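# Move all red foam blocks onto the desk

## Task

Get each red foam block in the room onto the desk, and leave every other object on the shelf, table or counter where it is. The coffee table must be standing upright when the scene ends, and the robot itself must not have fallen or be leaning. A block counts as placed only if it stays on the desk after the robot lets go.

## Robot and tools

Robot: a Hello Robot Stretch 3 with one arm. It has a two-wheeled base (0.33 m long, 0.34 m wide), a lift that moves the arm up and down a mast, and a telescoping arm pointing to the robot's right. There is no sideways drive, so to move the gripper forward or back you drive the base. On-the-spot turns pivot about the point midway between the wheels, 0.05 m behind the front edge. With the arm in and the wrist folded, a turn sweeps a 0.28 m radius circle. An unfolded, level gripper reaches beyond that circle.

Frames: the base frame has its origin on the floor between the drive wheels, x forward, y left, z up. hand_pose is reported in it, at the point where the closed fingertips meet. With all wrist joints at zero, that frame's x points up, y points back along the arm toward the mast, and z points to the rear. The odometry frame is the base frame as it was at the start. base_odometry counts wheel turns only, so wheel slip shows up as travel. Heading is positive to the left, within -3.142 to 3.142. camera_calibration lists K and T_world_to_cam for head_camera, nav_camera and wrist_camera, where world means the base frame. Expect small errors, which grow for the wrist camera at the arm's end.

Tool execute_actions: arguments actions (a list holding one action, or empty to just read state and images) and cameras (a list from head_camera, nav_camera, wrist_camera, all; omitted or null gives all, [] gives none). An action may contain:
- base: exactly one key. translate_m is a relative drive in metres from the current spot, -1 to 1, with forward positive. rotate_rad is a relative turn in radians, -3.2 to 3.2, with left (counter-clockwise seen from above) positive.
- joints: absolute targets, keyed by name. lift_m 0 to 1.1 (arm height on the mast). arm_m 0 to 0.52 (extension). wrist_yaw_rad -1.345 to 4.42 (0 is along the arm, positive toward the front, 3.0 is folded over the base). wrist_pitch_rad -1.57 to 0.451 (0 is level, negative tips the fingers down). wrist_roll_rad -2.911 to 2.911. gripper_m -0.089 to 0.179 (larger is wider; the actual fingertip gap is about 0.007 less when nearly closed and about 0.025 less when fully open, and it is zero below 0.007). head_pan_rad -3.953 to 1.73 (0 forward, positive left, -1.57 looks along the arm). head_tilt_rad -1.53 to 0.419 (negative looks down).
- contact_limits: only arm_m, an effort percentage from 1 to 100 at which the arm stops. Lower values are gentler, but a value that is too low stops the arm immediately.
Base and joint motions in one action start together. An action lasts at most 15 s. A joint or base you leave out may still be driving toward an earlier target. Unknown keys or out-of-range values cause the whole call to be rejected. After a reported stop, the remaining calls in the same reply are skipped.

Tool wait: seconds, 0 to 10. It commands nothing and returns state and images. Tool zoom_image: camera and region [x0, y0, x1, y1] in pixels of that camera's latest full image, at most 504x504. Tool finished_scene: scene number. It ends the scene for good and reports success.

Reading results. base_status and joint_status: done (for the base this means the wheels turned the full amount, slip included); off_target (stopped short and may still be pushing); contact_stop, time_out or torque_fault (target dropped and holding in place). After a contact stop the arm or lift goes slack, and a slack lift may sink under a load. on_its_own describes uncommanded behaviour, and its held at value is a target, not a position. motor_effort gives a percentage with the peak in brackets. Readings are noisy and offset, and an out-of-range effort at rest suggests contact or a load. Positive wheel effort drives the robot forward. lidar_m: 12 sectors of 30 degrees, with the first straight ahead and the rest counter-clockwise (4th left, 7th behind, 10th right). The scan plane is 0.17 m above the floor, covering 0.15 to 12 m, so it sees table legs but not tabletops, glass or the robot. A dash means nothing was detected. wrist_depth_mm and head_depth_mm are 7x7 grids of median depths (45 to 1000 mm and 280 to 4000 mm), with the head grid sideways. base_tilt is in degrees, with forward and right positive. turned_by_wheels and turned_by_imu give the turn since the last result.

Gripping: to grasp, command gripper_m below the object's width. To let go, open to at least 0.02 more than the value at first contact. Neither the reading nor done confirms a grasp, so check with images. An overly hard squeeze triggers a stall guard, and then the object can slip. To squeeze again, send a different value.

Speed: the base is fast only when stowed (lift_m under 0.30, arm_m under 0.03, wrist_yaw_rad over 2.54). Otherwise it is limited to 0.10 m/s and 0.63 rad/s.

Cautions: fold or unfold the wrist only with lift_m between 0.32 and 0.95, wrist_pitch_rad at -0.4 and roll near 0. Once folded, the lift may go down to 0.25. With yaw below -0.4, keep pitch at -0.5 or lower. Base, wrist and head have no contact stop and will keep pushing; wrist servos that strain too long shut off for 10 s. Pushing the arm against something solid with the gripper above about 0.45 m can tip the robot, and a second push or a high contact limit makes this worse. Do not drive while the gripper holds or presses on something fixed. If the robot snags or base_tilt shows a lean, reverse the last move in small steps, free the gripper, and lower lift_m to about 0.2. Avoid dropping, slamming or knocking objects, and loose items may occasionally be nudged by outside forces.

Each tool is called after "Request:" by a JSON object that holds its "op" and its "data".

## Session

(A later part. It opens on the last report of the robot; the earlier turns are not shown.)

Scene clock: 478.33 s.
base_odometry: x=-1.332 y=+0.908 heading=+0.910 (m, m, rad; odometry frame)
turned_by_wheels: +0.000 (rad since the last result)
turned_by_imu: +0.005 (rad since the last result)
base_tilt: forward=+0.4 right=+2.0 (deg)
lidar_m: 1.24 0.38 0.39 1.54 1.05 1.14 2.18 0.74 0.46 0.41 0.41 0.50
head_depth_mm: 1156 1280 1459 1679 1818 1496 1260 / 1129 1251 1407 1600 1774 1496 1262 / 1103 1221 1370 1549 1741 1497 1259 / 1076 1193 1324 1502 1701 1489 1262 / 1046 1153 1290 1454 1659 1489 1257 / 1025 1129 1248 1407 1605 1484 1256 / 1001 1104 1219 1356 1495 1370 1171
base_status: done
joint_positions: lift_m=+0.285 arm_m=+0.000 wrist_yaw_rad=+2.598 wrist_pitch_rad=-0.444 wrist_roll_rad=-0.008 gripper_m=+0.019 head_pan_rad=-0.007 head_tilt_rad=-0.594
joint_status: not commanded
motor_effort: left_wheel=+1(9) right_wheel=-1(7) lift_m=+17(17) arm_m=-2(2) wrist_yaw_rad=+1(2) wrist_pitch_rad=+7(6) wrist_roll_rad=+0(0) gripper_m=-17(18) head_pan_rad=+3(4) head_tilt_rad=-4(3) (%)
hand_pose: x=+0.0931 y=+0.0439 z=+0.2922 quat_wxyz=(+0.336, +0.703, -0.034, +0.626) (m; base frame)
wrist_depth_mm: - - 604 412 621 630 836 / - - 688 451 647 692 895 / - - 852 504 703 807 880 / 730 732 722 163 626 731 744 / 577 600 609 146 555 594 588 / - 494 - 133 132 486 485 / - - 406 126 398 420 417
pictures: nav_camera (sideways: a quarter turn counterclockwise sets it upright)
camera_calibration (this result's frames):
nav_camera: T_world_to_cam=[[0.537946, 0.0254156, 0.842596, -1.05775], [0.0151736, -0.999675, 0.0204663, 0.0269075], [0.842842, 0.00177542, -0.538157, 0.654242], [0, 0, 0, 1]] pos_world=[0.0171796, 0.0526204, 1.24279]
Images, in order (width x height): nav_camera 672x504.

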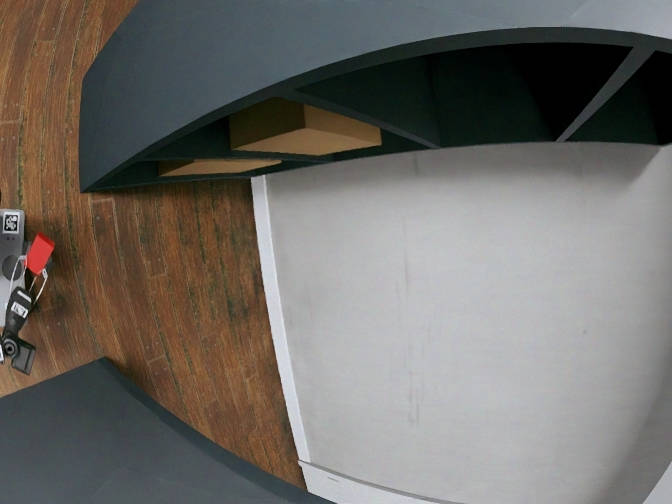

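Request:
{"op": "execute_actions", "data": {"actions": [{"base": {"translate_m": 0.78}}], "cameras": []}}

Request:
{"op": "execute_actions", "data": {"actions": [{"base": {"rotate_rad": -1.6}}], "cameras": ["nav_camera"]}}

Scene clock: 494.13 s.
base_odometry: x=-0.853 y=+1.524 heading=+0.910 (m, m, rad; odometry frame)
turned_by_wheels: +0.000 (rad since the last result)
turned_by_imu: +0.005 (rad since the last result)
base_tilt: forward=+0.4 right=+2.1 (deg)
lidar_m: 0.48 0.48 0.40 0.36 0.36 0.53 2.54 0.55 0.58 2.65 0.86 0.53
head_depth_mm: 412 458 516 590 693 832 1045 / 402 445 501 573 664 794 982 / 393 435 486 551 638 755 928 / 384 423 471 534 614 727 882 / 375 413 459 518 592 692 835 / 366 403 447 501 571 665 793 / 359 393 435 487 553 638 757
base_status: done
joint_positions: lift_m=+0.285 arm_m=+0.000 wrist_yaw_rad=+2.598 wrist_pitch_rad=-0.444 wrist_roll_rad=-0.008 gripper_m=+0.019 head_pan_rad=-0.007 head_tilt_rad=-0.594
joint_status: not commanded
motor_effort: left_wheel=+0(11) right_wheel=-1(6) lift_m=+17(17) arm_m=-2(2) wrist_yaw_rad=+0(1) wrist_pitch_rad=+6(6) wrist_roll_rad=+0(1) gripper_m=-18(18) head_pan_rad=+4(3) head_tilt_rad=-3(4) (%)
hand_pose: x=+0.0931 y=+0.0439 z=+0.2922 quat_wxyz=(+0.336, +0.703, -0.034, +0.626) (m; base frame)
wrist_depth_mm: 565 494 496 564 479 392 328 / 318 361 428 590 513 411 343 / 333 386 467 638 562 435 359 / 350 414 500 164 548 462 378 / 380 443 504 147 531 481 399 / - 451 - 133 132 465 415 / - - 410 126 402 419 404
pictures: none
No camera images: the call's "cameras" was empty. Leave "cameras" out to get every camera's image.

Scene clock: 496.57 s.
base_odometry: x=-0.853 y=+1.524 heading=-0.690 (m, m, rad; odometry frame)
turned_by_wheels: -1.600 (rad since the last result)
turned_by_imu: -1.580 (rad since the last result)
base_tilt: forward=+0.4 right=+2.0 (deg)
lidar_m: 2.66 0.89 0.54 0.48 0.48 0.41 0.36 0.36 0.53 2.39 0.55 0.57
head_depth_mm: 3006 3185 2941 863 907 956 1012 / 2915 3107 3457 2394 1778 1242 1226 / 2842 2998 3402 2392 1845 1494 1262 / 2812 2938 3117 2416 1830 1491 1256 / 2697 2960 3254 2407 1832 1486 1250 / 2643 2907 3134 2383 1817 1491 1252 / 2579 2842 3022 2387 1838 1482 1250
base_status: done
joint_positions: lift_m=+0.285 arm_m=+0.000 wrist_yaw_rad=+2.598 wrist_pitch_rad=-0.444 wrist_roll_rad=-0.008 gripper_m=+0.019 head_pan_rad=-0.007 head_tilt_rad=-0.594
joint_status: not commanded
motor_effort: left_wheel=+2(13) right_wheel=-2(8) lift_m=+17(17) arm_m=-2(2) wrist_yaw_rad=+2(1) wrist_pitch_rad=+7(6) wrist_roll_rad=+0(0) gripper_m=-17(17) head_pan_rad=+3(3) head_tilt_rad=-4(3) (%)
hand_pose: x=+0.0931 y=+0.0439 z=+0.2922 quat_wxyz=(+0.336, +0.703, -0.034, +0.626) (m; base frame)
wrist_depth_mm: 384 439 516 637 869 - - / 399 467 549 715 947 - - / 427 497 599 761 885 964 923 / 453 526 636 163 678 715 715 / 477 556 601 147 545 576 578 / - 495 - 133 132 483 484 / - - 410 126 401 420 416
pictures: nav_camera (sideways: a quarter turn counterclockwise sets it upright)
camera_calibration (this result's frames):
nav_camera: T_world_to_cam=[[0.537989, 0.0254209, 0.842569, -1.05771], [0.015185, -0.999675, 0.0204652, 0.0269088], [0.842815, 0.00178438, -0.5382, 0.654297], [0, 0, 0, 1]] pos_world=[0.017176, 0.0526205, 1.24279]
Images, in order (width x height): nav_camera 672x504.

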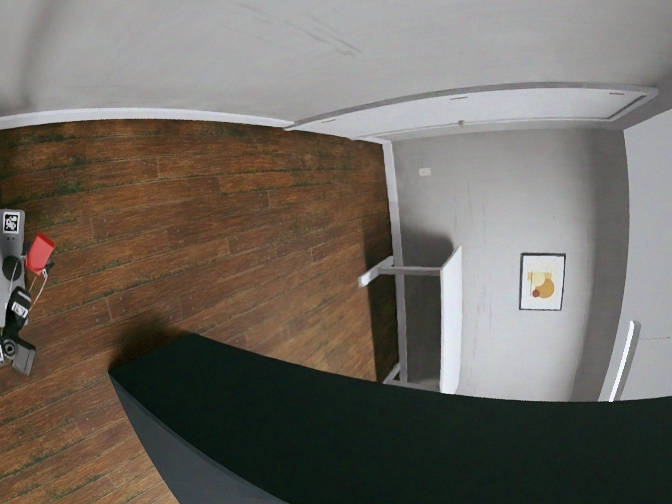

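Request:
{"op": "execute_actions", "data": {"actions": [{"base": {"translate_m": 1.0}}], "cameras": []}}

Request:
{"op": "execute_actions", "data": {"actions": [{"base": {"translate_m": 0.25}, "joints": {"head_pan_rad": -1.0, "head_tilt_rad": -0.5}}], "cameras": ["nav_camera", "head_camera"]}}

Scene clock: 542.40 s.
base_odometry: x=-0.082 y=+0.887 heading=-0.690 (m, m, rad; odometry frame)
turned_by_wheels: +0.000 (rad since the last result)
turned_by_imu: +0.006 (rad since the last result)
base_tilt: forward=+0.3 right=+2.1 (deg)
lidar_m: 1.66 1.24 0.78 0.69 0.69 0.82 1.34 0.50 0.37 0.61 3.04 2.35
head_depth_mm: 2029 2224 1868 2432 1841 1498 1255 / 1972 2149 1721 2398 1849 1495 1257 / 1926 2077 1728 2391 1841 1504 1252 / 1850 2004 1727 2210 1838 1492 1262 / 1807 1983 2213 2388 1846 1493 1254 / 1767 1949 2164 2284 1836 1489 1253 / 1731 1881 2100 2279 1812 1488 1248
base_status: done
joint_positions: lift_m=+0.285 arm_m=+0.000 wrist_yaw_rad=+2.598 wrist_pitch_rad=-0.444 wrist_roll_rad=-0.008 gripper_m=+0.019 head_pan_rad=-0.007 head_tilt_rad=-0.594
joint_status: not commanded
motor_effort: left_wheel=+1(10) right_wheel=-2(6) lift_m=+17(17) arm_m=-3(2) wrist_yaw_rad=+1(1) wrist_pitch_rad=+6(6) wrist_roll_rad=+0(0) gripper_m=-18(18) head_pan_rad=+4(3) head_tilt_rad=-6(5) (%)
hand_pose: x=+0.0931 y=+0.0439 z=+0.2922 quat_wxyz=(+0.336, +0.703, -0.034, +0.626) (m; base frame)
wrist_depth_mm: 533 593 707 867 - - - / 555 631 776 940 - - - / 596 686 822 948 978 938 954 / 607 706 725 164 670 688 703 / 589 587 609 147 551 571 577 / - 493 - 132 132 482 486 / - - 411 125 393 415 415
pictures: none
No camera images: the call's "cameras" was empty. Leave "cameras" out to get every camera's image.

Scene clock: 545.07 s.
base_odometry: x=+0.111 y=+0.728 heading=-0.690 (m, m, rad; odometry frame)
turned_by_wheels: +0.000 (rad since the last result)
turned_by_imu: +0.002 (rad since the last result)
base_tilt: forward=+0.4 right=+2.0 (deg)
lidar_m: 1.41 1.33 0.80 0.74 0.75 0.89 1.59 0.55 0.64 1.20 2.40 2.07
head_depth_mm: 2506 2697 2980 2848 2056 1608 1330 / 2598 2837 3063 2822 2039 1610 1324 / 2681 2904 3163 2786 2028 1602 1313 / 2789 3009 3325 2835 2033 1598 1327 / 2862 3142 3330 2771 2022 1599 1320 / 2972 3228 3072 2656 2025 1597 1315 / 2767 2893 2072 2512 2027 1592 1317
base_status: done
joint_positions: lift_m=+0.285 arm_m=+0.000 wrist_yaw_rad=+2.598 wrist_pitch_rad=-0.444 wrist_roll_rad=-0.008 gripper_m=+0.019 head_pan_rad=-0.993 head_tilt_rad=-0.507
joint_status: all done
motor_effort: left_wheel=+1(10) right_wheel=-2(6) lift_m=+17(17) arm_m=-2(2) wrist_yaw_rad=+1(1) wrist_pitch_rad=+6(6) wrist_roll_rad=+0(0) gripper_m=-17(17) head_pan_rad=-5(47) head_tilt_rad=+5(19) (%)
hand_pose: x=+0.0931 y=+0.0439 z=+0.2923 quat_wxyz=(+0.336, +0.703, -0.034, +0.626) (m; base frame)
wrist_depth_mm: 562 650 758 946 - - - / 589 697 796 - - - - / 620 705 853 961 955 966 931 / 649 701 725 163 683 708 720 / 595 583 604 146 558 586 572 / - 491 - 133 133 495 492 / - - 405 126 397 414 411
pictures: head_camera (sideways: a quarter turn clockwise sets it upright), nav_camera (sideways: a quarter turn counterclockwise sets it upright)
camera_calibration (this result's frames):
head_camera: T_world_to_cam=[[-0.270762, 0.41025, -0.870852, 1.15835], [0.849743, 0.526956, -0.0159554, 0.0141745], [0.452354, -0.74432, -0.491287, 0.586688], [0, 0, 0, 1]] pos_world=[0.0362011, -0.0459976, 1.29721]
nav_camera: T_world_to_cam=[[0.277035, -0.371467, 0.886151, -1.11296], [-0.826193, -0.562945, 0.0223094, 0.0296379], [0.490567, -0.738313, -0.462859, 0.558417], [0, 0, 0, 1]] pos_world=[0.0588739, 0.0155445, 1.24405]
Images, in order (width x height): head_camera 896x504, nav_camera 672x504.

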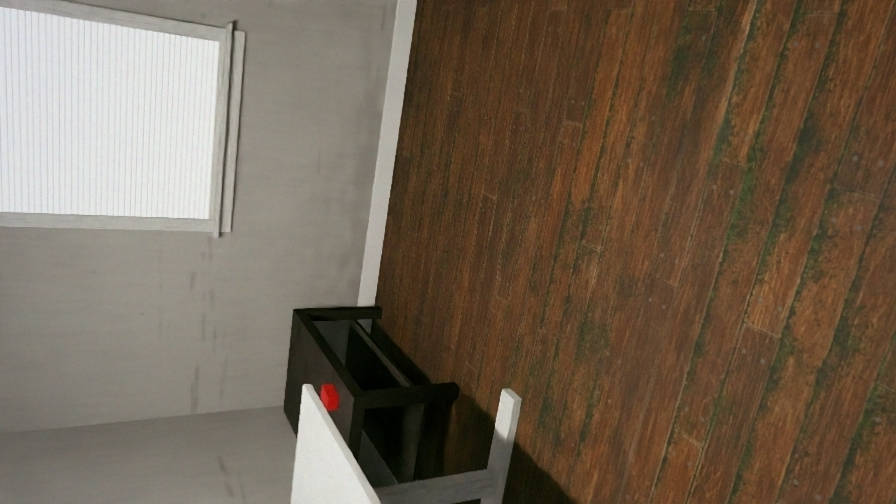

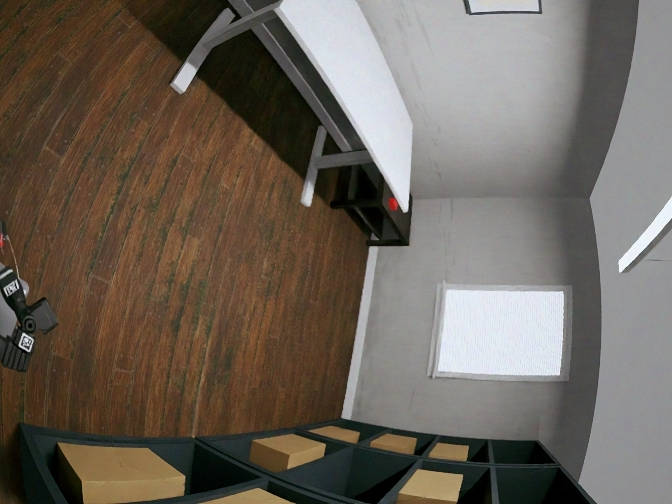

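Request:
{"op": "execute_actions", "data": {"actions": [{"base": {"rotate_rad": -0.95}, "joints": {"head_pan_rad": 0.0, "head_tilt_rad": -0.6}}], "cameras": []}}

Request:
{"op": "execute_actions", "data": {"actions": [{"base": {"translate_m": 1.0}}], "cameras": []}}

Request:
{"op": "execute_actions", "data": {"actions": [{"base": {"translate_m": 0.72}}], "cameras": ["nav_camera"]}}

Scene clock: 581.77 s.
base_odometry: x=+0.111 y=+0.728 heading=-1.640 (m, m, rad; odometry frame)
turned_by_wheels: -0.950 (rad since the last result)
turned_by_imu: -0.939 (rad since the last result)
base_tilt: forward=+0.4 right=+2.1 (deg)
lidar_m: 2.39 1.99 1.41 1.16 0.78 0.74 0.75 0.95 1.57 0.55 0.67 1.63
head_depth_mm: 2544 2791 3002 2391 1853 1504 1270 / 2625 2875 3092 2428 1848 1497 1266 / 2697 3011 3264 2408 1854 1504 1264 / 2822 3085 3339 2380 1854 1496 1264 / 2922 3137 3192 2391 1850 1492 1253 / 2971 3213 2640 2303 1836 1490 1250 / 2614 2678 2226 2386 1827 1492 1255
base_status: done
joint_positions: lift_m=+0.285 arm_m=+0.000 wrist_yaw_rad=+2.598 wrist_pitch_rad=-0.444 wrist_roll_rad=-0.008 gripper_m=+0.019 head_pan_rad=-0.007 head_tilt_rad=-0.593
joint_status: all done
motor_effort: left_wheel=+2(10) right_wheel=-2(9) lift_m=+17(17) arm_m=-3(3) wrist_yaw_rad=+2(2) wrist_pitch_rad=+6(7) wrist_roll_rad=+0(0) gripper_m=-18(17) head_pan_rad=+4(45) head_tilt_rad=-4(19) (%)
hand_pose: x=+0.0931 y=+0.0439 z=+0.2923 quat_wxyz=(+0.336, +0.703, -0.034, +0.626) (m; base frame)
wrist_depth_mm: - - - - - - - / - - - - - - - / 910 - - 952 947 967 929 / 749 724 721 163 691 722 711 / 588 588 592 146 552 575 577 / - 491 - 132 132 493 481 / - - 407 126 394 418 414
pictures: none
No camera images: the call's "cameras" was empty. Leave "cameras" out to get every camera's image.

Scene clock: 586.87 s.
base_odometry: x=+0.041 y=-0.270 heading=-1.640 (m, m, rad; odometry frame)
turned_by_wheels: +0.000 (rad since the last result)
turned_by_imu: +0.006 (rad since the last result)
base_tilt: forward=+0.4 right=+2.0 (deg)
lidar_m: 1.41 1.22 1.44 1.05 1.76 1.63 1.67 0.99 0.93 0.92 1.19 2.10
head_depth_mm: 1737 1888 2106 2252 1868 1506 1270 / 1788 1954 2190 2317 1845 1490 1257 / 1856 2070 2277 2388 1833 1496 1266 / 1939 2152 2329 2393 1843 1496 1257 / 2005 2252 2353 2268 1837 1484 1257 / 2085 2335 2215 1785 1794 1473 1242 / 2017 2133 2110 1191 1796 1476 1251
base_status: done
joint_positions: lift_m=+0.285 arm_m=+0.000 wrist_yaw_rad=+2.598 wrist_pitch_rad=-0.444 wrist_roll_rad=-0.008 gripper_m=+0.019 head_pan_rad=-0.007 head_tilt_rad=-0.594
joint_status: not commanded
motor_effort: left_wheel=+1(10) right_wheel=-2(6) lift_m=+17(17) arm_m=-2(2) wrist_yaw_rad=+1(1) wrist_pitch_rad=+6(6) wrist_roll_rad=+0(0) gripper_m=-18(17) head_pan_rad=+3(3) head_tilt_rad=-4(4) (%)
hand_pose: x=+0.0931 y=+0.0439 z=+0.2923 quat_wxyz=(+0.336, +0.703, -0.034, +0.626) (m; base frame)
wrist_depth_mm: - - - - - - - / - - - - - - - / - 956 - 938 978 919 968 / 726 744 746 163 694 727 706 / 604 590 607 145 561 573 588 / - 498 - 133 132 480 483 / - - 408 125 401 415 421
pictures: none
No camera images: the call's "cameras" was empty. Leave "cameras" out to get every camera's image.

Scene clock: 590.97 s.
base_odometry: x=-0.008 y=-0.988 heading=-1.640 (m, m, rad; odometry frame)
turned_by_wheels: +0.000 (rad since the last result)
turned_by_imu: +0.004 (rad since the last result)
base_tilt: forward=+0.4 right=+2.0 (deg)
lidar_m: 1.43 0.72 0.69 1.16 1.49 2.29 2.34 1.28 1.21 1.23 1.54 1.44
head_depth_mm: 1172 1275 1399 1571 1737 1508 1257 / 1222 1322 1466 1637 1788 1506 1264 / 1267 1381 1535 1718 1827 1498 1263 / 1308 1445 1607 1788 1847 1485 1251 / 1359 1496 1696 1620 1723 1487 1259 / 1409 1575 1776 1537 1272 1432 1254 / 1470 1624 1751 1538 1143 1050 1186
base_status: done
joint_positions: lift_m=+0.285 arm_m=+0.000 wrist_yaw_rad=+2.598 wrist_pitch_rad=-0.444 wrist_roll_rad=-0.008 gripper_m=+0.019 head_pan_rad=-0.007 head_tilt_rad=-0.594
joint_status: not commanded
motor_effort: left_wheel=+1(10) right_wheel=-1(6) lift_m=+17(17) arm_m=-2(2) wrist_yaw_rad=+1(1) wrist_pitch_rad=+6(7) wrist_roll_rad=+0(0) gripper_m=-18(17) head_pan_rad=+4(3) head_tilt_rad=-5(3) (%)
hand_pose: x=+0.0931 y=+0.0440 z=+0.2923 quat_wxyz=(+0.336, +0.703, -0.034, +0.626) (m; base frame)
wrist_depth_mm: - - - - - - - / - - - - - 764 878 / - - - 916 953 838 900 / 734 743 728 163 703 731 723 / 592 589 614 145 561 565 576 / - 492 - 133 132 487 475 / - - 411 126 399 414 416
pictures: nav_camera (sideways: a quarter turn counterclockwise sets it upright)
camera_calibration (this result's frames):
nav_camera: T_world_to_cam=[[0.537923, 0.0254107, 0.842611, -1.05776], [0.0151636, -0.999676, 0.0204669, 0.0269067], [0.842857, 0.00176743, -0.538134, 0.654211], [0, 0, 0, 1]] pos_world=[0.0171817, 0.0526203, 1.24279]
Images, in order (width x height): nav_camera 672x504.

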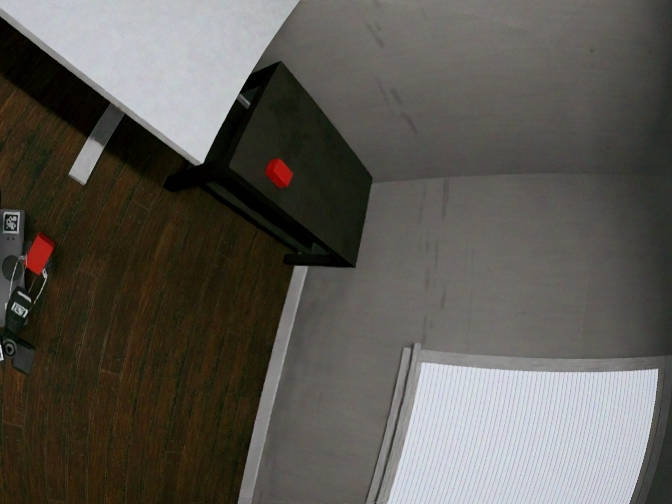

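Now rotate to be parallel with the desk on my right while raising the lift.

Request:
{"op": "execute_actions", "data": {"actions": [{"base": {"rotate_rad": 2.8}, "joints": {"head_pan_rad": -1.57, "head_tilt_rad": -0.7}}], "cameras": ["nav_camera", "head_camera"]}}

Scene clock: 597.93 s.
base_odometry: x=-0.008 y=-0.988 heading=+1.160 (m, m, rad; odometry frame)
turned_by_wheels: +2.800 (rad since the last result)
turned_by_imu: +2.769 (rad since the last result)
base_tilt: forward=+0.3 right=+2.1 (deg)
lidar_m: 2.29 1.60 1.25 1.21 1.28 1.46 1.44 0.73 0.73 0.69 1.23 1.29
head_depth_mm: 968 1076 1230 1361 738 631 1213 / 968 1081 1194 916 736 629 1204 / 975 1094 1165 915 734 627 1164 / 976 1096 1181 912 733 627 1203 / 980 1099 1185 907 730 640 1193 / 987 1109 1187 905 729 637 1194 / 998 1109 1193 904 726 635 1198
base_status: done
joint_positions: lift_m=+0.285 arm_m=+0.000 wrist_yaw_rad=+2.598 wrist_pitch_rad=-0.444 wrist_roll_rad=-0.008 gripper_m=+0.019 head_pan_rad=-1.563 head_tilt_rad=-0.692
joint_status: all done
motor_effort: left_wheel=-2(10) right_wheel=+2(13) lift_m=+17(17) arm_m=-2(3) wrist_yaw_rad=+1(1) wrist_pitch_rad=+6(6) wrist_roll_rad=+0(1) gripper_m=-17(17) head_pan_rad=-5(44) head_tilt_rad=-5(19) (%)
hand_pose: x=+0.0931 y=+0.0439 z=+0.2923 quat_wxyz=(+0.336, +0.703, -0.034, +0.626) (m; base frame)
wrist_depth_mm: 904 - - - - - - / 985 - - - - - - / 926 - - 947 965 926 954 / 753 741 743 164 697 709 722 / 585 589 619 146 571 584 576 / - 494 - 132 132 489 483 / - - 409 125 400 416 418
pictures: head_camera (sideways: a quarter turn clockwise sets it upright), nav_camera (sideways: a quarter turn counterclockwise sets it upright)
camera_calibration (this result's frames):
head_camera: T_world_to_cam=[[-0.00766608, 0.643239, -0.765627, 1.01955], [0.999734, -0.0117374, -0.0198713, 0.0183533], [-0.0217685, -0.765575, -0.642978, 0.786929], [0, 0, 0, 1]] pos_world=[0.0065978, -0.0531488, 1.28694]
nav_camera: T_world_to_cam=[[0.0339061, -0.617285, 0.786009, -0.980897], [-0.999331, -0.0317049, 0.018209, 0.0360371], [0.0136802, -0.786101, -0.617947, 0.763103], [0, 0, 0, 1]] pos_world=[0.058832, -0.00447449, 1.2419]
Images, in order (width x height): head_camera 896x504, nav_camera 672x504.

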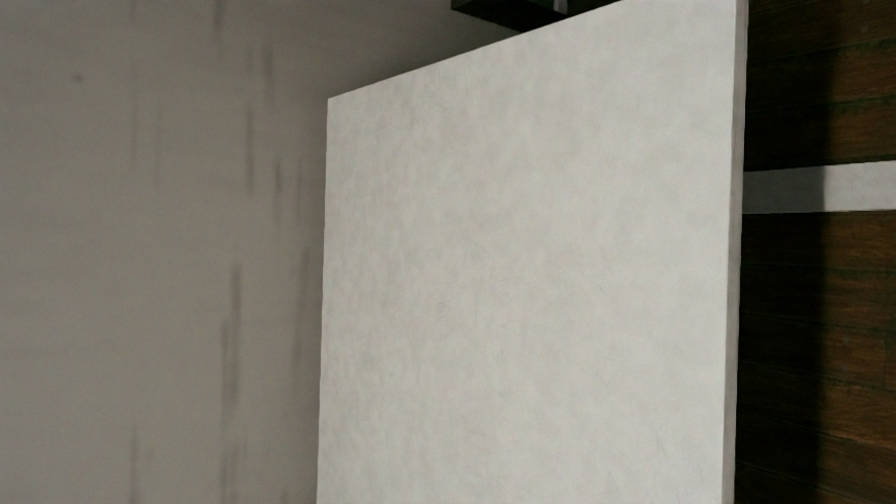

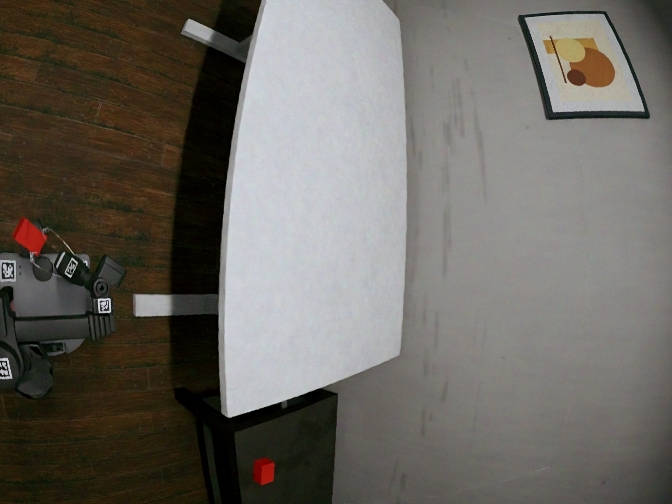

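Request:
{"op": "execute_actions", "data": {"actions": [{"joints": {"lift_m": 0.9}}], "cameras": []}}

Request:
{"op": "execute_actions", "data": {"actions": [{"joints": {"wrist_yaw_rad": 0.0}}], "cameras": []}}

Request:
{"op": "execute_actions", "data": {"actions": [{"joints": {"wrist_pitch_rad": -0.81, "arm_m": 0.3}}], "cameras": ["wrist_camera"]}}

Scene clock: 638.10 s.
base_odometry: x=-0.008 y=-0.988 heading=+1.160 (m, m, rad; odometry frame)
turned_by_wheels: +0.000 (rad since the last result)
turned_by_imu: +0.001 (rad since the last result)
base_tilt: forward=+0.3 right=+2.0 (deg)
lidar_m: 2.29 1.60 1.26 1.21 1.28 1.47 1.44 0.73 0.73 0.69 1.22 1.29
head_depth_mm: 966 1079 1223 1357 781 - 1157 / 970 1083 1187 916 758 - 1154 / 975 1092 1172 913 734 - - / 978 1089 1179 913 745 - - / 980 1100 1184 909 731 - 1171 / 990 1109 1194 904 727 640 1196 / 990 1110 1187 903 728 637 1190
base_status: not commanded
joint_positions: lift_m=+0.900 arm_m=+0.000 wrist_yaw_rad=+2.598 wrist_pitch_rad=-0.443 wrist_roll_rad=-0.008 gripper_m=+0.019 head_pan_rad=-1.563 head_tilt_rad=-0.692
joint_status: all done
motor_effort: left_wheel=-2(1) right_wheel=+2(3) lift_m=+26(29) arm_m=-3(2) wrist_yaw_rad=+1(1) wrist_pitch_rad=+6(6) wrist_roll_rad=+0(0) gripper_m=-18(17) head_pan_rad=-3(5) head_tilt_rad=-5(6) (%)
hand_pose: x=+0.0931 y=+0.0440 z=+0.9067 quat_wxyz=(+0.336, +0.703, -0.034, +0.626) (m; base frame)
wrist_depth_mm: - - - - - - - / - - - - - - - / - - - - - - - / - - - 163 - - - / - - - 147 - - - / - - - 133 132 - - / - - - 126 987 - -
pictures: none
No camera images: the call's "cameras" was empty. Leave "cameras" out to get every camera's image.

Scene clock: 640.40 s.
base_odometry: x=-0.008 y=-0.988 heading=+1.160 (m, m, rad; odometry frame)
turned_by_wheels: +0.000 (rad since the last result)
turned_by_imu: +0.000 (rad since the last result)
base_tilt: forward=+0.4 right=+2.1 (deg)
lidar_m: 2.29 1.60 1.26 1.21 1.28 1.47 1.44 0.73 0.72 0.69 1.22 1.29
head_depth_mm: 964 1082 1229 1363 780 - - / 966 1081 1187 919 758 - - / 971 1090 1171 912 757 - - / 979 1088 1172 911 484 - 1195 / 982 1101 1178 909 741 641 1192 / 984 1105 1186 905 729 640 1191 / 989 1111 1188 905 728 638 1190
base_status: not commanded
joint_positions: lift_m=+0.900 arm_m=+0.000 wrist_yaw_rad=+0.003 wrist_pitch_rad=-0.443 wrist_roll_rad=-0.008 gripper_m=+0.019 head_pan_rad=-1.563 head_tilt_rad=-0.692
joint_status: all done
motor_effort: left_wheel=-2(2) right_wheel=+2(3) lift_m=+27(26) arm_m=-3(3) wrist_yaw_rad=-2(3) wrist_pitch_rad=+6(6) wrist_roll_rad=+0(0) gripper_m=-17(17) head_pan_rad=-4(3) head_tilt_rad=-4(5) (%)
hand_pose: x=-0.0209 y=-0.3663 z=+0.9067 quat_wxyz=(+0.693, +0.157, -0.686, -0.154) (m; base frame)
wrist_depth_mm: 843 859 833 820 766 750 734 / 960 934 894 863 832 816 779 / 747 736 739 715 697 913 853 / 555 556 556 164 522 948 939 / 441 444 456 146 422 453 798 / 367 366 - 133 133 364 682 / 317 324 309 125 293 309 550
pictures: none
No camera images: the call's "cameras" was empty. Leave "cameras" out to get every camera's image.

Scene clock: 643.83 s.
base_odometry: x=-0.008 y=-0.988 heading=+1.160 (m, m, rad; odometry frame)
turned_by_wheels: +0.000 (rad since the last result)
turned_by_imu: +0.000 (rad since the last result)
base_tilt: forward=+0.2 right=+2.0 (deg)
lidar_m: 2.29 1.60 1.26 1.21 1.28 1.47 1.44 0.73 0.73 0.69 1.22 1.29
head_depth_mm: 963 1076 1209 - - 624 1205 / 971 1085 - 884 736 628 1203 / 976 1088 - 867 735 627 1171 / 979 1093 1182 822 734 628 1200 / 980 1092 1185 905 728 639 1200 / 982 1102 1192 907 732 639 1197 / 994 1111 1192 897 725 637 1191
base_status: not commanded
joint_positions: lift_m=+0.900 arm_m=+0.300 wrist_yaw_rad=+0.001 wrist_pitch_rad=-0.822 wrist_roll_rad=-0.008 gripper_m=+0.019 head_pan_rad=-1.563 head_tilt_rad=-0.692
joint_status: all done
motor_effort: left_wheel=-2(2) right_wheel=+3(2) lift_m=+26(27) arm_m=+1(3) wrist_yaw_rad=-1(2) wrist_pitch_rad=+3(7) wrist_roll_rad=+0(0) gripper_m=-17(18) head_pan_rad=-4(4) head_tilt_rad=-4(5) (%)
hand_pose: x=-0.0214 y=-0.6015 z=+0.8343 quat_wxyz=(+0.651, +0.284, -0.645, -0.281) (m; base frame)
wrist_depth_mm: 506 510 499 495 488 506 557 / 430 428 418 422 419 419 654 / 375 369 367 368 360 360 693 / 331 330 326 162 313 320 335 / 296 294 300 147 283 289 288 / 268 267 - 133 132 262 260 / 244 245 241 125 234 241 237
pictures: wrist_camera
camera_calibration (this result's frames):
wrist_camera: T_world_to_cam=[[-0.999378, -0.029077, -0.0199752, -0.0130589], [-0.01256, 0.822408, -0.568759, 1.00355], [0.0329656, -0.568154, -0.822262, 0.509594], [0, 0, 0, 1]] pos_world=[-0.0172453, -0.536181, 0.989537]
Images, in order (width x height): wrist_camera 644x364.

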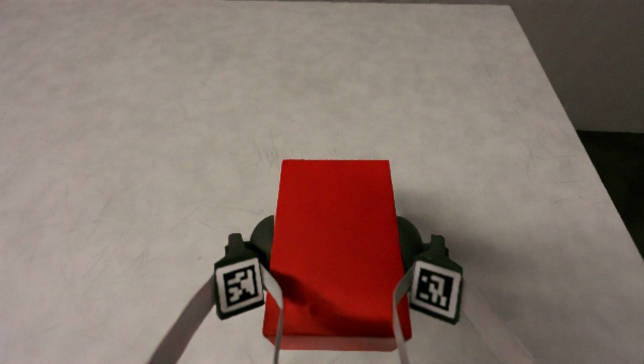

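Request:
{"op": "execute_actions", "data": {"actions": [{"joints": {"lift_m": 0.811}}], "cameras": ["wrist_camera"]}}

Scene clock: 653.57 s.
base_odometry: x=-0.008 y=-0.988 heading=+1.160 (m, m, rad; odometry frame)
turned_by_wheels: +0.000 (rad since the last result)
turned_by_imu: +0.000 (rad since the last result)
base_tilt: forward=+0.4 right=+2.1 (deg)
lidar_m: 2.29 1.60 1.26 1.21 1.28 1.47 1.44 0.73 0.72 0.69 1.22 1.29
head_depth_mm: 962 1078 1231 1367 1429 - - / 965 1086 1193 - 705 630 1202 / 975 1094 1195 - 721 629 1169 / 973 1094 1178 - 712 628 1197 / 980 1103 1177 910 730 640 1198 / 983 1108 1187 903 727 639 1195 / 987 1104 1189 900 726 637 1198
base_status: not commanded
joint_positions: lift_m=+0.811 arm_m=+0.300 wrist_yaw_rad=+0.001 wrist_pitch_rad=-0.823 wrist_roll_rad=-0.008 gripper_m=+0.019 head_pan_rad=-1.563 head_tilt_rad=-0.692
joint_status: all done
motor_effort: left_wheel=-2(2) right_wheel=+2(3) lift_m=+17(23) arm_m=+2(1) wrist_yaw_rad=-1(0) wrist_pitch_rad=+3(3) wrist_roll_rad=+0(1) gripper_m=-17(18) head_pan_rad=-5(4) head_tilt_rad=-5(6) (%)
hand_pose: x=-0.0214 y=-0.6014 z=+0.7458 quat_wxyz=(+0.651, +0.284, -0.645, -0.282) (m; base frame)
wrist_depth_mm: 341 338 335 334 332 324 333 / 292 288 283 281 281 278 274 / 252 250 250 247 242 244 240 / 224 221 219 163 212 216 214 / 199 200 202 146 191 195 193 / 181 181 - 132 132 176 175 / 165 166 161 125 157 161 160
pictures: wrist_camera
camera_calibration (this result's frames):
wrist_camera: T_world_to_cam=[[-0.999378, -0.029062, -0.0199952, -0.0147999], [-0.0125601, 0.822821, -0.568163, 0.952876], [0.0329645, -0.567558, -0.822673, 0.437528], [0, 0, 0, 1]] pos_world=[-0.0172454, -0.536153, 0.901035]
Images, in order (width x height): wrist_camera 644x364.

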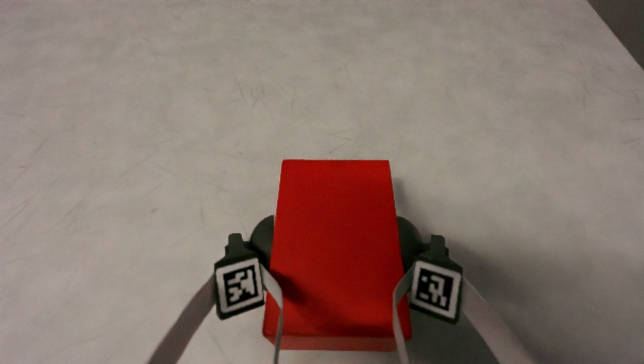

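Request:
{"op": "execute_actions", "data": {"actions": [{"joints": {"gripper_m": 0.165}}], "cameras": []}}

Request:
{"op": "execute_actions", "data": {"actions": [{"joints": {"lift_m": 0.9}}], "cameras": ["wrist_camera"]}}

Scene clock: 660.47 s.
base_odometry: x=-0.008 y=-0.988 heading=+1.160 (m, m, rad; odometry frame)
turned_by_wheels: +0.000 (rad since the last result)
turned_by_imu: +0.000 (rad since the last result)
base_tilt: forward=+0.3 right=+2.1 (deg)
lidar_m: 2.29 1.60 1.26 1.21 1.28 1.47 1.44 0.73 0.73 0.69 1.22 1.29
head_depth_mm: 969 1076 1221 1372 1445 - - / 967 1083 1187 - 707 629 1207 / 972 1086 1186 - 723 628 1171 / 977 1087 1174 - 712 627 1196 / 980 1099 1175 910 729 641 1201 / 990 1111 1191 903 727 639 1194 / 994 1108 1190 904 727 638 1197
base_status: not commanded
joint_positions: lift_m=+0.811 arm_m=+0.300 wrist_yaw_rad=+0.001 wrist_pitch_rad=-0.823 wrist_roll_rad=-0.008 gripper_m=+0.165 head_pan_rad=-1.563 head_tilt_rad=-0.692
joint_status: all done
motor_effort: left_wheel=-2(2) right_wheel=+2(2) lift_m=+17(17) arm_m=+1(1) wrist_yaw_rad=-2(1) wrist_pitch_rad=+3(3) wrist_roll_rad=+0(1) gripper_m=+1(94) head_pan_rad=-4(4) head_tilt_rad=-6(5) (%)
hand_pose: x=-0.0214 y=-0.6014 z=+0.7458 quat_wxyz=(+0.651, +0.284, -0.645, -0.282) (m; base frame)
wrist_depth_mm: 341 338 334 335 328 325 335 / 291 288 287 285 283 279 274 / 251 252 249 248 245 243 243 / 225 223 221 165 210 216 215 / 199 202 198 148 191 197 193 / 181 - 180 135 171 177 176 / - 162 165 133 159 161 159
pictures: none
No camera images: the call's "cameras" was empty. Leave "cameras" out to get every camera's image.

Scene clock: 662.10 s.
base_odometry: x=-0.008 y=-0.988 heading=+1.160 (m, m, rad; odometry frame)
turned_by_wheels: +0.000 (rad since the last result)
turned_by_imu: +0.000 (rad since the last result)
base_tilt: forward=+0.3 right=+2.0 (deg)
lidar_m: 2.29 1.59 1.26 1.21 1.28 1.46 1.44 0.73 0.72 0.69 1.23 1.30
head_depth_mm: 961 1082 1202 - - 621 1205 / 967 1088 - 888 734 629 1200 / 972 1088 - 856 732 626 1167 / 974 1095 1183 821 734 629 1197 / 979 1097 1180 878 728 639 1197 / 988 1103 1191 904 728 638 1192 / 989 1116 1190 899 725 639 1191
base_status: not commanded
joint_positions: lift_m=+0.900 arm_m=+0.300 wrist_yaw_rad=+0.001 wrist_pitch_rad=-0.823 wrist_roll_rad=-0.008 gripper_m=+0.165 head_pan_rad=-1.563 head_tilt_rad=-0.692
joint_status: all done
motor_effort: left_wheel=-2(2) right_wheel=+2(3) lift_m=+26(27) arm_m=+2(2) wrist_yaw_rad=-1(1) wrist_pitch_rad=+4(3) wrist_roll_rad=+0(0) gripper_m=+1(1) head_pan_rad=-4(4) head_tilt_rad=-6(5) (%)
hand_pose: x=-0.0214 y=-0.6014 z=+0.8342 quat_wxyz=(+0.651, +0.284, -0.645, -0.282) (m; base frame)
wrist_depth_mm: 501 511 498 488 488 497 566 / 428 424 420 416 417 411 657 / 375 374 370 369 360 361 703 / 330 332 328 326 323 320 332 / 295 298 293 243 292 292 288 / 266 - 267 220 263 262 263 / 249 241 244 205 240 239 235
pictures: wrist_camera
camera_calibration (this result's frames):
wrist_camera: T_world_to_cam=[[-0.999378, -0.0290602, -0.0199953, -0.0130304], [-0.0125586, 0.82282, -0.568163, 1.00313], [0.0329635, -0.567558, -0.822673, 0.510298], [0, 0, 0, 1]] pos_world=[-0.0172455, -0.536155, 0.989492]
Images, in order (width x height): wrist_camera 644x364.

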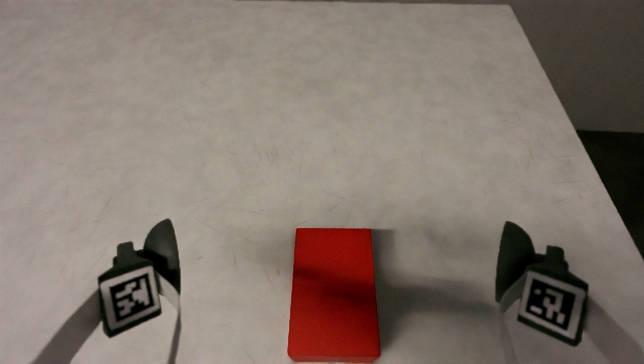

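Request:
{"op": "execute_actions", "data": {"actions": [{"base": {"translate_m": -0.69}, "joints": {"head_pan_rad": -1.57, "head_tilt_rad": -0.85}}], "cameras": ["wrist_camera", "head_camera"]}}

Scene clock: 677.17 s.
base_odometry: x=-0.284 y=-1.621 heading=+1.160 (m, m, rad; odometry frame)
turned_by_wheels: +0.000 (rad since the last result)
turned_by_imu: -0.001 (rad since the last result)
base_tilt: forward=+0.3 right=+2.0 (deg)
lidar_m: 2.97 1.64 1.30 1.26 0.99 0.77 0.75 0.80 1.11 0.53 0.53 1.69
head_depth_mm: 949 1062 - - 972 1256 1153 / 950 - 1284 1149 992 1256 1147 / 956 - 1309 1146 990 1249 1145 / 963 1040 1273 1139 964 1274 1141 / 973 1115 1270 1131 982 1248 1135 / 972 1123 1313 1558 1397 1269 1138 / 975 1130 1333 1610 1478 1285 1135
base_status: done
joint_positions: lift_m=+0.900 arm_m=+0.300 wrist_yaw_rad=+0.001 wrist_pitch_rad=-0.823 wrist_roll_rad=-0.008 gripper_m=+0.165 head_pan_rad=-1.563 head_tilt_rad=-0.839
joint_status: all done
motor_effort: left_wheel=-2(7) right_wheel=+3(3) lift_m=+26(26) arm_m=+1(2) wrist_yaw_rad=-1(2) wrist_pitch_rad=+3(3) wrist_roll_rad=+0(0) gripper_m=+1(1) head_pan_rad=-4(3) head_tilt_rad=-7(26) (%)
hand_pose: x=-0.0214 y=-0.6014 z=+0.8342 quat_wxyz=(+0.651, +0.284, -0.645, -0.282) (m; base frame)
wrist_depth_mm: 504 600 583 566 546 528 511 / 451 709 674 656 620 618 589 / 875 850 798 727 712 703 675 / - - 962 636 633 618 630 / - - - 576 583 579 563 / 604 - 534 518 527 515 521 / 874 855 489 456 480 477 466
pictures: head_camera (sideways: a quarter turn clockwise sets it upright), wrist_camera
camera_calibration (this result's frames):
head_camera: T_world_to_cam=[[-0.00840932, 0.74869, -0.662866, 0.885639], [0.999709, -0.00870328, -0.0225127, 0.0217882], [-0.0226242, -0.662863, -0.748399, 0.924047], [0, 0, 0, 1]] pos_world=[0.00657153, -0.0503636, 1.27911]
wrist_camera: T_world_to_cam=[[-0.999378, -0.0290604, -0.0199952, -0.0130305], [-0.0125588, 0.82282, -0.568163, 1.00313], [0.0329635, -0.567558, -0.822673, 0.510298], [0, 0, 0, 1]] pos_world=[-0.0172455, -0.536155, 0.989492]
Images, in order (width x height): head_camera 896x504, wrist_camera 644x364.

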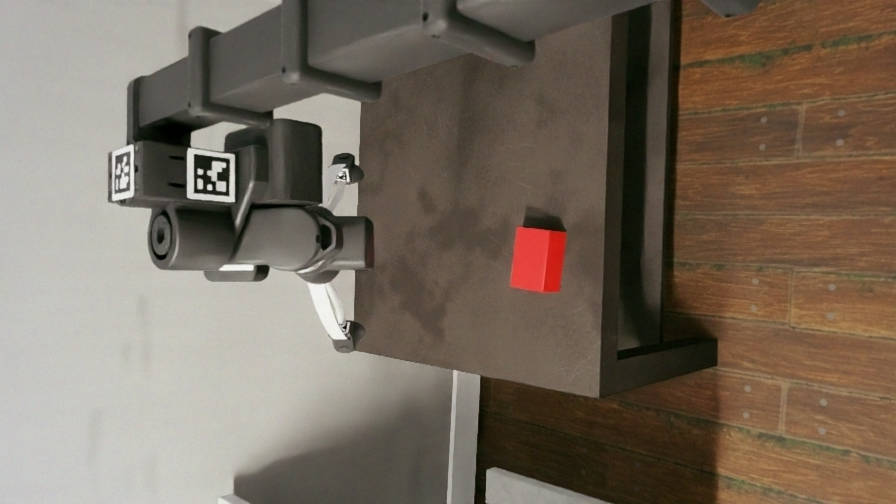

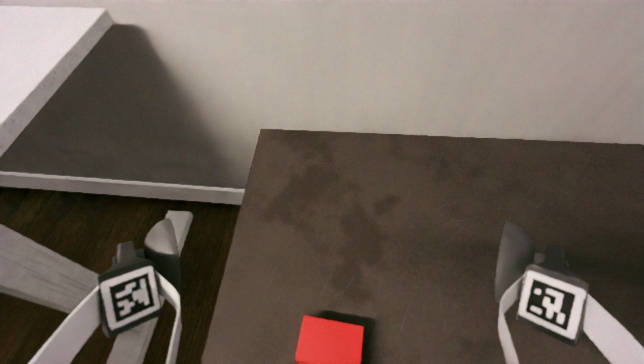

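Request:
{"op": "execute_actions", "data": {"actions": [{"joints": {"lift_m": 0.64, "arm_m": 0.293}}], "cameras": ["wrist_camera"]}}

Scene clock: 699.60 s.
base_odometry: x=-0.284 y=-1.621 heading=+1.160 (m, m, rad; odometry frame)
turned_by_wheels: +0.000 (rad since the last result)
turned_by_imu: +0.001 (rad since the last result)
base_tilt: forward=+0.4 right=+2.0 (deg)
lidar_m: 2.98 1.65 1.30 1.26 0.99 0.77 0.75 0.80 1.12 0.53 0.53 1.69
head_depth_mm: 946 1097 1280 1148 995 1252 1167 / 956 1103 1289 1152 1006 - - / 963 1104 1278 1208 968 1256 1143 / 962 1103 1270 1199 961 1271 1143 / 964 1108 1283 1137 984 1238 1145 / 971 1114 1317 1557 1394 1261 1139 / 975 1125 1331 1614 1485 1290 1135
base_status: not commanded
joint_positions: lift_m=+0.640 arm_m=+0.293 wrist_yaw_rad=+0.001 wrist_pitch_rad=-0.823 wrist_roll_rad=-0.008 gripper_m=+0.165 head_pan_rad=-1.563 head_tilt_rad=-0.839
joint_status: all done
motor_effort: left_wheel=-2(2) right_wheel=+2(2) lift_m=+17(24) arm_m=-3(2) wrist_yaw_rad=+0(0) wrist_pitch_rad=+3(3) wrist_roll_rad=+0(0) gripper_m=+0(1) head_pan_rad=-3(4) head_tilt_rad=-7(7) (%)
hand_pose: x=-0.0214 y=-0.5949 z=+0.5748 quat_wxyz=(+0.651, +0.284, -0.645, -0.282) (m; base frame)
wrist_depth_mm: 619 602 554 505 513 495 499 / 757 698 452 432 428 428 431 / 898 845 386 383 378 373 370 / 881 868 339 336 334 329 328 / 779 759 304 301 302 304 295 / 600 - 274 230 268 272 270 / 650 250 252 244 250 249 244
pictures: wrist_camera
camera_calibration (this result's frames):
wrist_camera: T_world_to_cam=[[-0.999378, -0.0290603, -0.0199953, -0.01803], [-0.0125586, 0.82282, -0.568163, 0.85041], [0.0329635, -0.567558, -0.822673, 0.300536], [0, 0, 0, 1]] pos_world=[-0.0172455, -0.529688, 0.730054]
Images, in order (width x height): wrist_camera 644x364.

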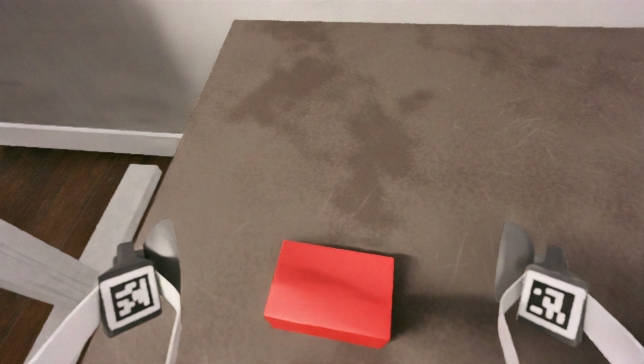

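Request:
{"op": "execute_actions", "data": {"actions": [{"joints": {"lift_m": 0.548}}], "cameras": ["wrist_camera"]}}

Scene clock: 717.83 s.
base_odometry: x=-0.284 y=-1.621 heading=+1.160 (m, m, rad; odometry frame)
turned_by_wheels: +0.000 (rad since the last result)
turned_by_imu: +0.000 (rad since the last result)
base_tilt: forward=+0.3 right=+2.0 (deg)
lidar_m: 2.97 1.65 1.30 1.26 0.99 0.77 0.75 0.80 1.11 0.53 0.53 1.69
head_depth_mm: 945 1092 1275 1146 995 1252 1150 / 953 1096 1279 1150 992 1261 - / 956 1098 1277 1164 - 1257 1133 / 961 1103 1281 1153 962 1278 1133 / 966 1112 1280 1138 982 1242 1139 / 973 1120 1322 1557 1397 1266 1141 / 975 1120 1329 1612 1477 1289 1134
base_status: not commanded
joint_positions: lift_m=+0.548 arm_m=+0.293 wrist_yaw_rad=+0.001 wrist_pitch_rad=-0.823 wrist_roll_rad=-0.008 gripper_m=+0.165 head_pan_rad=-1.563 head_tilt_rad=-0.839
joint_status: all done
motor_effort: left_wheel=-1(1) right_wheel=+2(2) lift_m=+16(15) arm_m=-3(3) wrist_yaw_rad=-1(1) wrist_pitch_rad=+3(3) wrist_roll_rad=+0(0) gripper_m=+1(1) head_pan_rad=-4(3) head_tilt_rad=-7(7) (%)
hand_pose: x=-0.0214 y=-0.5949 z=+0.4828 quat_wxyz=(+0.651, +0.284, -0.645, -0.282) (m; base frame)
wrist_depth_mm: 634 597 348 342 342 339 333 / 750 667 297 294 292 289 283 / 830 257 258 257 255 250 251 / 744 232 227 227 226 225 223 / 212 210 202 155 161 205 199 / 188 - 180 145 145 185 184 / 175 169 170 169 165 166 165
pictures: wrist_camera
camera_calibration (this result's frames):
wrist_camera: T_world_to_cam=[[-0.999378, -0.0290605, -0.0199952, -0.0198697], [-0.0125588, 0.82282, -0.568163, 0.798135], [0.0329635, -0.567558, -0.822673, 0.224849], [0, 0, 0, 1]] pos_world=[-0.0172455, -0.529685, 0.638051]
Images, in order (width x height): wrist_camera 644x364.

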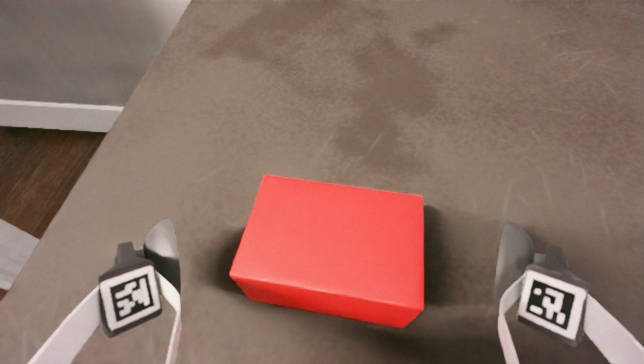

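Request:
{"op": "execute_actions", "data": {"actions": [{"joints": {"lift_m": 0.543}}], "cameras": []}}

Request:
{"op": "execute_actions", "data": {"actions": [{"joints": {"gripper_m": 0.05}}], "cameras": ["wrist_camera"]}}

Scene clock: 724.20 s.
base_odometry: x=-0.284 y=-1.621 heading=+1.160 (m, m, rad; odometry frame)
turned_by_wheels: +0.000 (rad since the last result)
turned_by_imu: +0.000 (rad since the last result)
base_tilt: forward=+0.3 right=+2.1 (deg)
lidar_m: 2.97 1.65 1.30 1.26 1.00 0.77 0.75 0.80 1.12 0.53 0.53 1.69
head_depth_mm: 951 1092 1270 1158 997 1260 1155 / 957 1096 1285 1157 997 1246 - / 959 1103 1276 1162 - 1240 1150 / 959 1102 1277 1155 962 1268 1140 / 965 1117 1280 1138 982 1243 1138 / 969 1119 1322 1568 1391 1266 1139 / 972 1121 1326 1616 1477 1283 1129
base_status: not commanded
joint_positions: lift_m=+0.543 arm_m=+0.293 wrist_yaw_rad=+0.001 wrist_pitch_rad=-0.823 wrist_roll_rad=-0.008 gripper_m=+0.165 head_pan_rad=-1.563 head_tilt_rad=-0.839
joint_status: all done
motor_effort: left_wheel=-2(1) right_wheel=+2(2) lift_m=+17(17) arm_m=-3(2) wrist_yaw_rad=+0(0) wrist_pitch_rad=+3(3) wrist_roll_rad=+0(0) gripper_m=+0(1) head_pan_rad=-6(5) head_tilt_rad=-8(7) (%)
hand_pose: x=-0.0214 y=-0.5949 z=+0.4778 quat_wxyz=(+0.651, +0.284, -0.645, -0.282) (m; base frame)
wrist_depth_mm: 626 599 339 332 334 327 325 / 732 310 289 284 286 280 278 / 849 255 251 248 246 245 243 / 739 224 222 167 219 219 217 / 204 206 196 150 155 201 195 / 183 - 175 141 141 179 179 / - 164 165 165 161 163 160
pictures: none
No camera images: the call's "cameras" was empty. Leave "cameras" out to get every camera's image.

Scene clock: 725.83 s.
base_odometry: x=-0.284 y=-1.621 heading=+1.160 (m, m, rad; odometry frame)
turned_by_wheels: +0.000 (rad since the last result)
turned_by_imu: +0.000 (rad since the last result)
base_tilt: forward=+0.3 right=+2.0 (deg)
lidar_m: 2.98 1.65 1.30 1.26 1.00 0.77 0.75 0.80 1.12 0.53 0.53 1.69
head_depth_mm: 946 1091 1282 1145 999 1259 1156 / 955 1096 1279 1150 993 1255 - / 962 1096 1284 1155 - 1252 1141 / 961 1108 1282 1153 956 1265 1142 / 966 1111 1279 1141 983 1239 1140 / 972 1111 1316 1563 1385 1267 1137 / 978 1120 1324 1620 1492 1290 1132
base_status: not commanded
joint_positions: lift_m=+0.543 arm_m=+0.293 wrist_yaw_rad=+0.001 wrist_pitch_rad=-0.823 wrist_roll_rad=-0.008 gripper_m=+0.051 head_pan_rad=-1.563 head_tilt_rad=-0.839
joint_status: all done
motor_effort: left_wheel=-1(2) right_wheel=+2(2) lift_m=+16(17) arm_m=-2(2) wrist_yaw_rad=-1(2) wrist_pitch_rad=+3(3) wrist_roll_rad=+0(0) gripper_m=-19(100) head_pan_rad=-4(4) head_tilt_rad=-7(6) (%)
hand_pose: x=-0.0214 y=-0.5949 z=+0.4778 quat_wxyz=(+0.651, +0.284, -0.645, -0.282) (m; base frame)
wrist_depth_mm: 616 606 339 334 332 331 325 / 727 310 287 285 282 280 280 / 835 255 249 249 246 245 245 / 775 223 224 167 219 219 216 / 205 201 199 148 147 197 194 / 183 184 144 140 135 181 177 / 166 166 166 165 164 161 163
pictures: wrist_camera
camera_calibration (this result's frames):
wrist_camera: T_world_to_cam=[[-0.999378, -0.0290622, -0.0199953, -0.0199703], [-0.0125602, 0.82282, -0.568163, 0.795295], [0.0329646, -0.567558, -0.822673, 0.220737], [0, 0, 0, 1]] pos_world=[-0.0172453, -0.529684, 0.633052]
Images, in order (width x height): wrist_camera 644x364.

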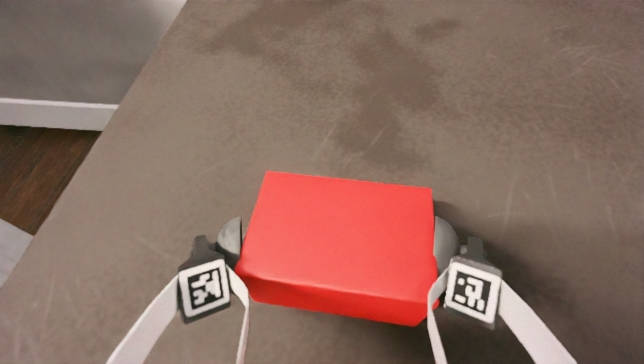

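Request:
{"op": "execute_actions", "data": {"actions": [{"joints": {"lift_m": 0.6}}], "cameras": ["wrist_camera"]}}

Request:
{"op": "execute_actions", "data": {"actions": [{"base": {"translate_m": 0.25}, "joints": {"lift_m": 0.88, "head_tilt_rad": -0.7}}], "cameras": ["head_camera"]}}

Scene clock: 741.97 s.
base_odometry: x=-0.284 y=-1.621 heading=+1.160 (m, m, rad; odometry frame)
turned_by_wheels: +0.000 (rad since the last result)
turned_by_imu: +0.000 (rad since the last result)
base_tilt: forward=+0.3 right=+2.1 (deg)
lidar_m: 2.98 1.64 1.30 1.26 0.99 0.77 0.75 0.80 1.12 0.53 0.53 1.69
head_depth_mm: 949 1089 1279 1155 996 1256 1150 / 953 1095 1281 1151 989 1281 - / 958 1099 1275 1212 957 1251 1142 / 964 1105 1270 1168 952 1273 1142 / 962 1115 1284 1145 983 1245 1132 / 969 1118 1314 1558 1398 1259 1136 / 976 1126 1332 1613 1485 1288 1133
base_status: not commanded
joint_positions: lift_m=+0.600 arm_m=+0.293 wrist_yaw_rad=+0.001 wrist_pitch_rad=-0.823 wrist_roll_rad=-0.008 gripper_m=+0.051 head_pan_rad=-1.563 head_tilt_rad=-0.839
joint_status: all done
motor_effort: left_wheel=-2(2) right_wheel=+2(2) lift_m=+26(27) arm_m=-3(2) wrist_yaw_rad=-1(1) wrist_pitch_rad=+3(3) wrist_roll_rad=+0(0) gripper_m=-18(19) head_pan_rad=-4(4) head_tilt_rad=-7(6) (%)
hand_pose: x=-0.0214 y=-0.5949 z=+0.5342 quat_wxyz=(+0.651, +0.284, -0.645, -0.282) (m; base frame)
wrist_depth_mm: 626 607 460 435 437 422 421 / 751 711 376 369 371 371 362 / 867 829 325 326 325 320 316 / 803 306 289 166 286 286 286 / 746 259 258 149 147 258 253 / 588 238 144 139 135 232 231 / 396 218 216 214 214 211 213
pictures: wrist_camera
camera_calibration (this result's frames):
wrist_camera: T_world_to_cam=[[-0.999378, -0.029061, -0.0199966, -0.0188405], [-0.01256, 0.822847, -0.568124, 0.827338], [0.0329645, -0.56752, -0.8227, 0.267195], [0, 0, 0, 1]] pos_world=[-0.0172454, -0.529682, 0.689476]
Images, in order (width x height): wrist_camera 644x364.

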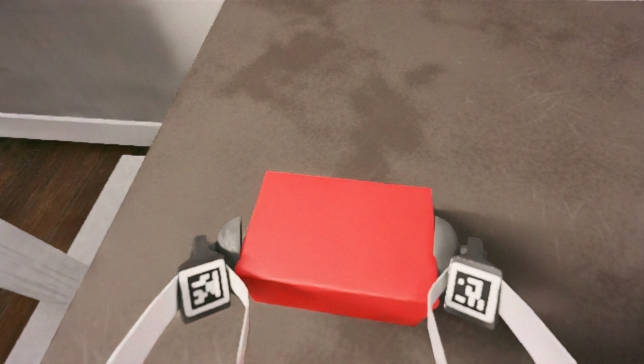

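Scene clock: 745.70 s.
base_odometry: x=-0.184 y=-1.392 heading=+1.160 (m, m, rad; odometry frame)
turned_by_wheels: +0.000 (rad since the last result)
turned_by_imu: +0.001 (rad since the last result)
base_tilt: forward=+0.4 right=+2.1 (deg)
lidar_m: 2.73 1.74 1.27 1.23 1.32 1.02 1.00 1.03 1.14 0.52 0.72 1.67
head_depth_mm: 934 1050 1175 - - 1148 1196 / 942 1051 - 1288 1072 969 1197 / 944 1054 - 1239 1074 967 1169 / 946 1066 1165 1342 1566 1349 1173 / 952 1073 1203 1424 1615 1384 1189 / 960 1073 1159 923 1527 1316 1185 / 960 1081 1161 885 718 625 1178
base_status: done
joint_positions: lift_m=+0.880 arm_m=+0.293 wrist_yaw_rad=+0.001 wrist_pitch_rad=-0.823 wrist_roll_rad=-0.008 gripper_m=+0.051 head_pan_rad=-1.563 head_tilt_rad=-0.705
joint_status: all done
motor_effort: left_wheel=-2(3) right_wheel=+2(8) lift_m=+26(27) arm_m=-2(3) wrist_yaw_rad=-1(1) wrist_pitch_rad=+3(3) wrist_roll_rad=+0(1) gripper_m=-19(19) head_pan_rad=-4(4) head_tilt_rad=+3(19) (%)
hand_pose: x=-0.0214 y=-0.5949 z=+0.8142 quat_wxyz=(+0.651, +0.284, -0.645, -0.282) (m; base frame)
wrist_depth_mm: 464 469 496 590 579 564 539 / 394 398 663 666 662 637 615 / 346 342 839 783 701 692 685 / 307 309 - 166 614 606 593 / 274 286 - 148 147 554 547 / 252 258 144 139 136 502 500 / 229 825 825 844 460 454 448
pictures: head_camera (sideways: a quarter turn clockwise sets it upright)
camera_calibration (this result's frames):
head_camera: T_world_to_cam=[[-0.00768115, 0.653416, -0.75696, 1.00826], [0.99973, -0.0115672, -0.0201296, 0.0186892], [-0.0219089, -0.756911, -0.653151, 0.800162], [0, 0, 0, 1]] pos_world=[0.00659108, -0.0529442, 1.28621]
Images, in order (width x height): head_camera 896x504.

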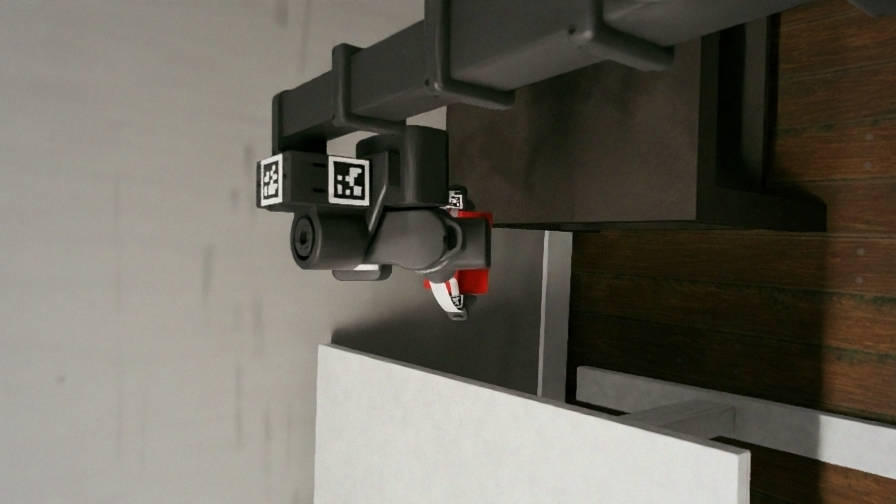

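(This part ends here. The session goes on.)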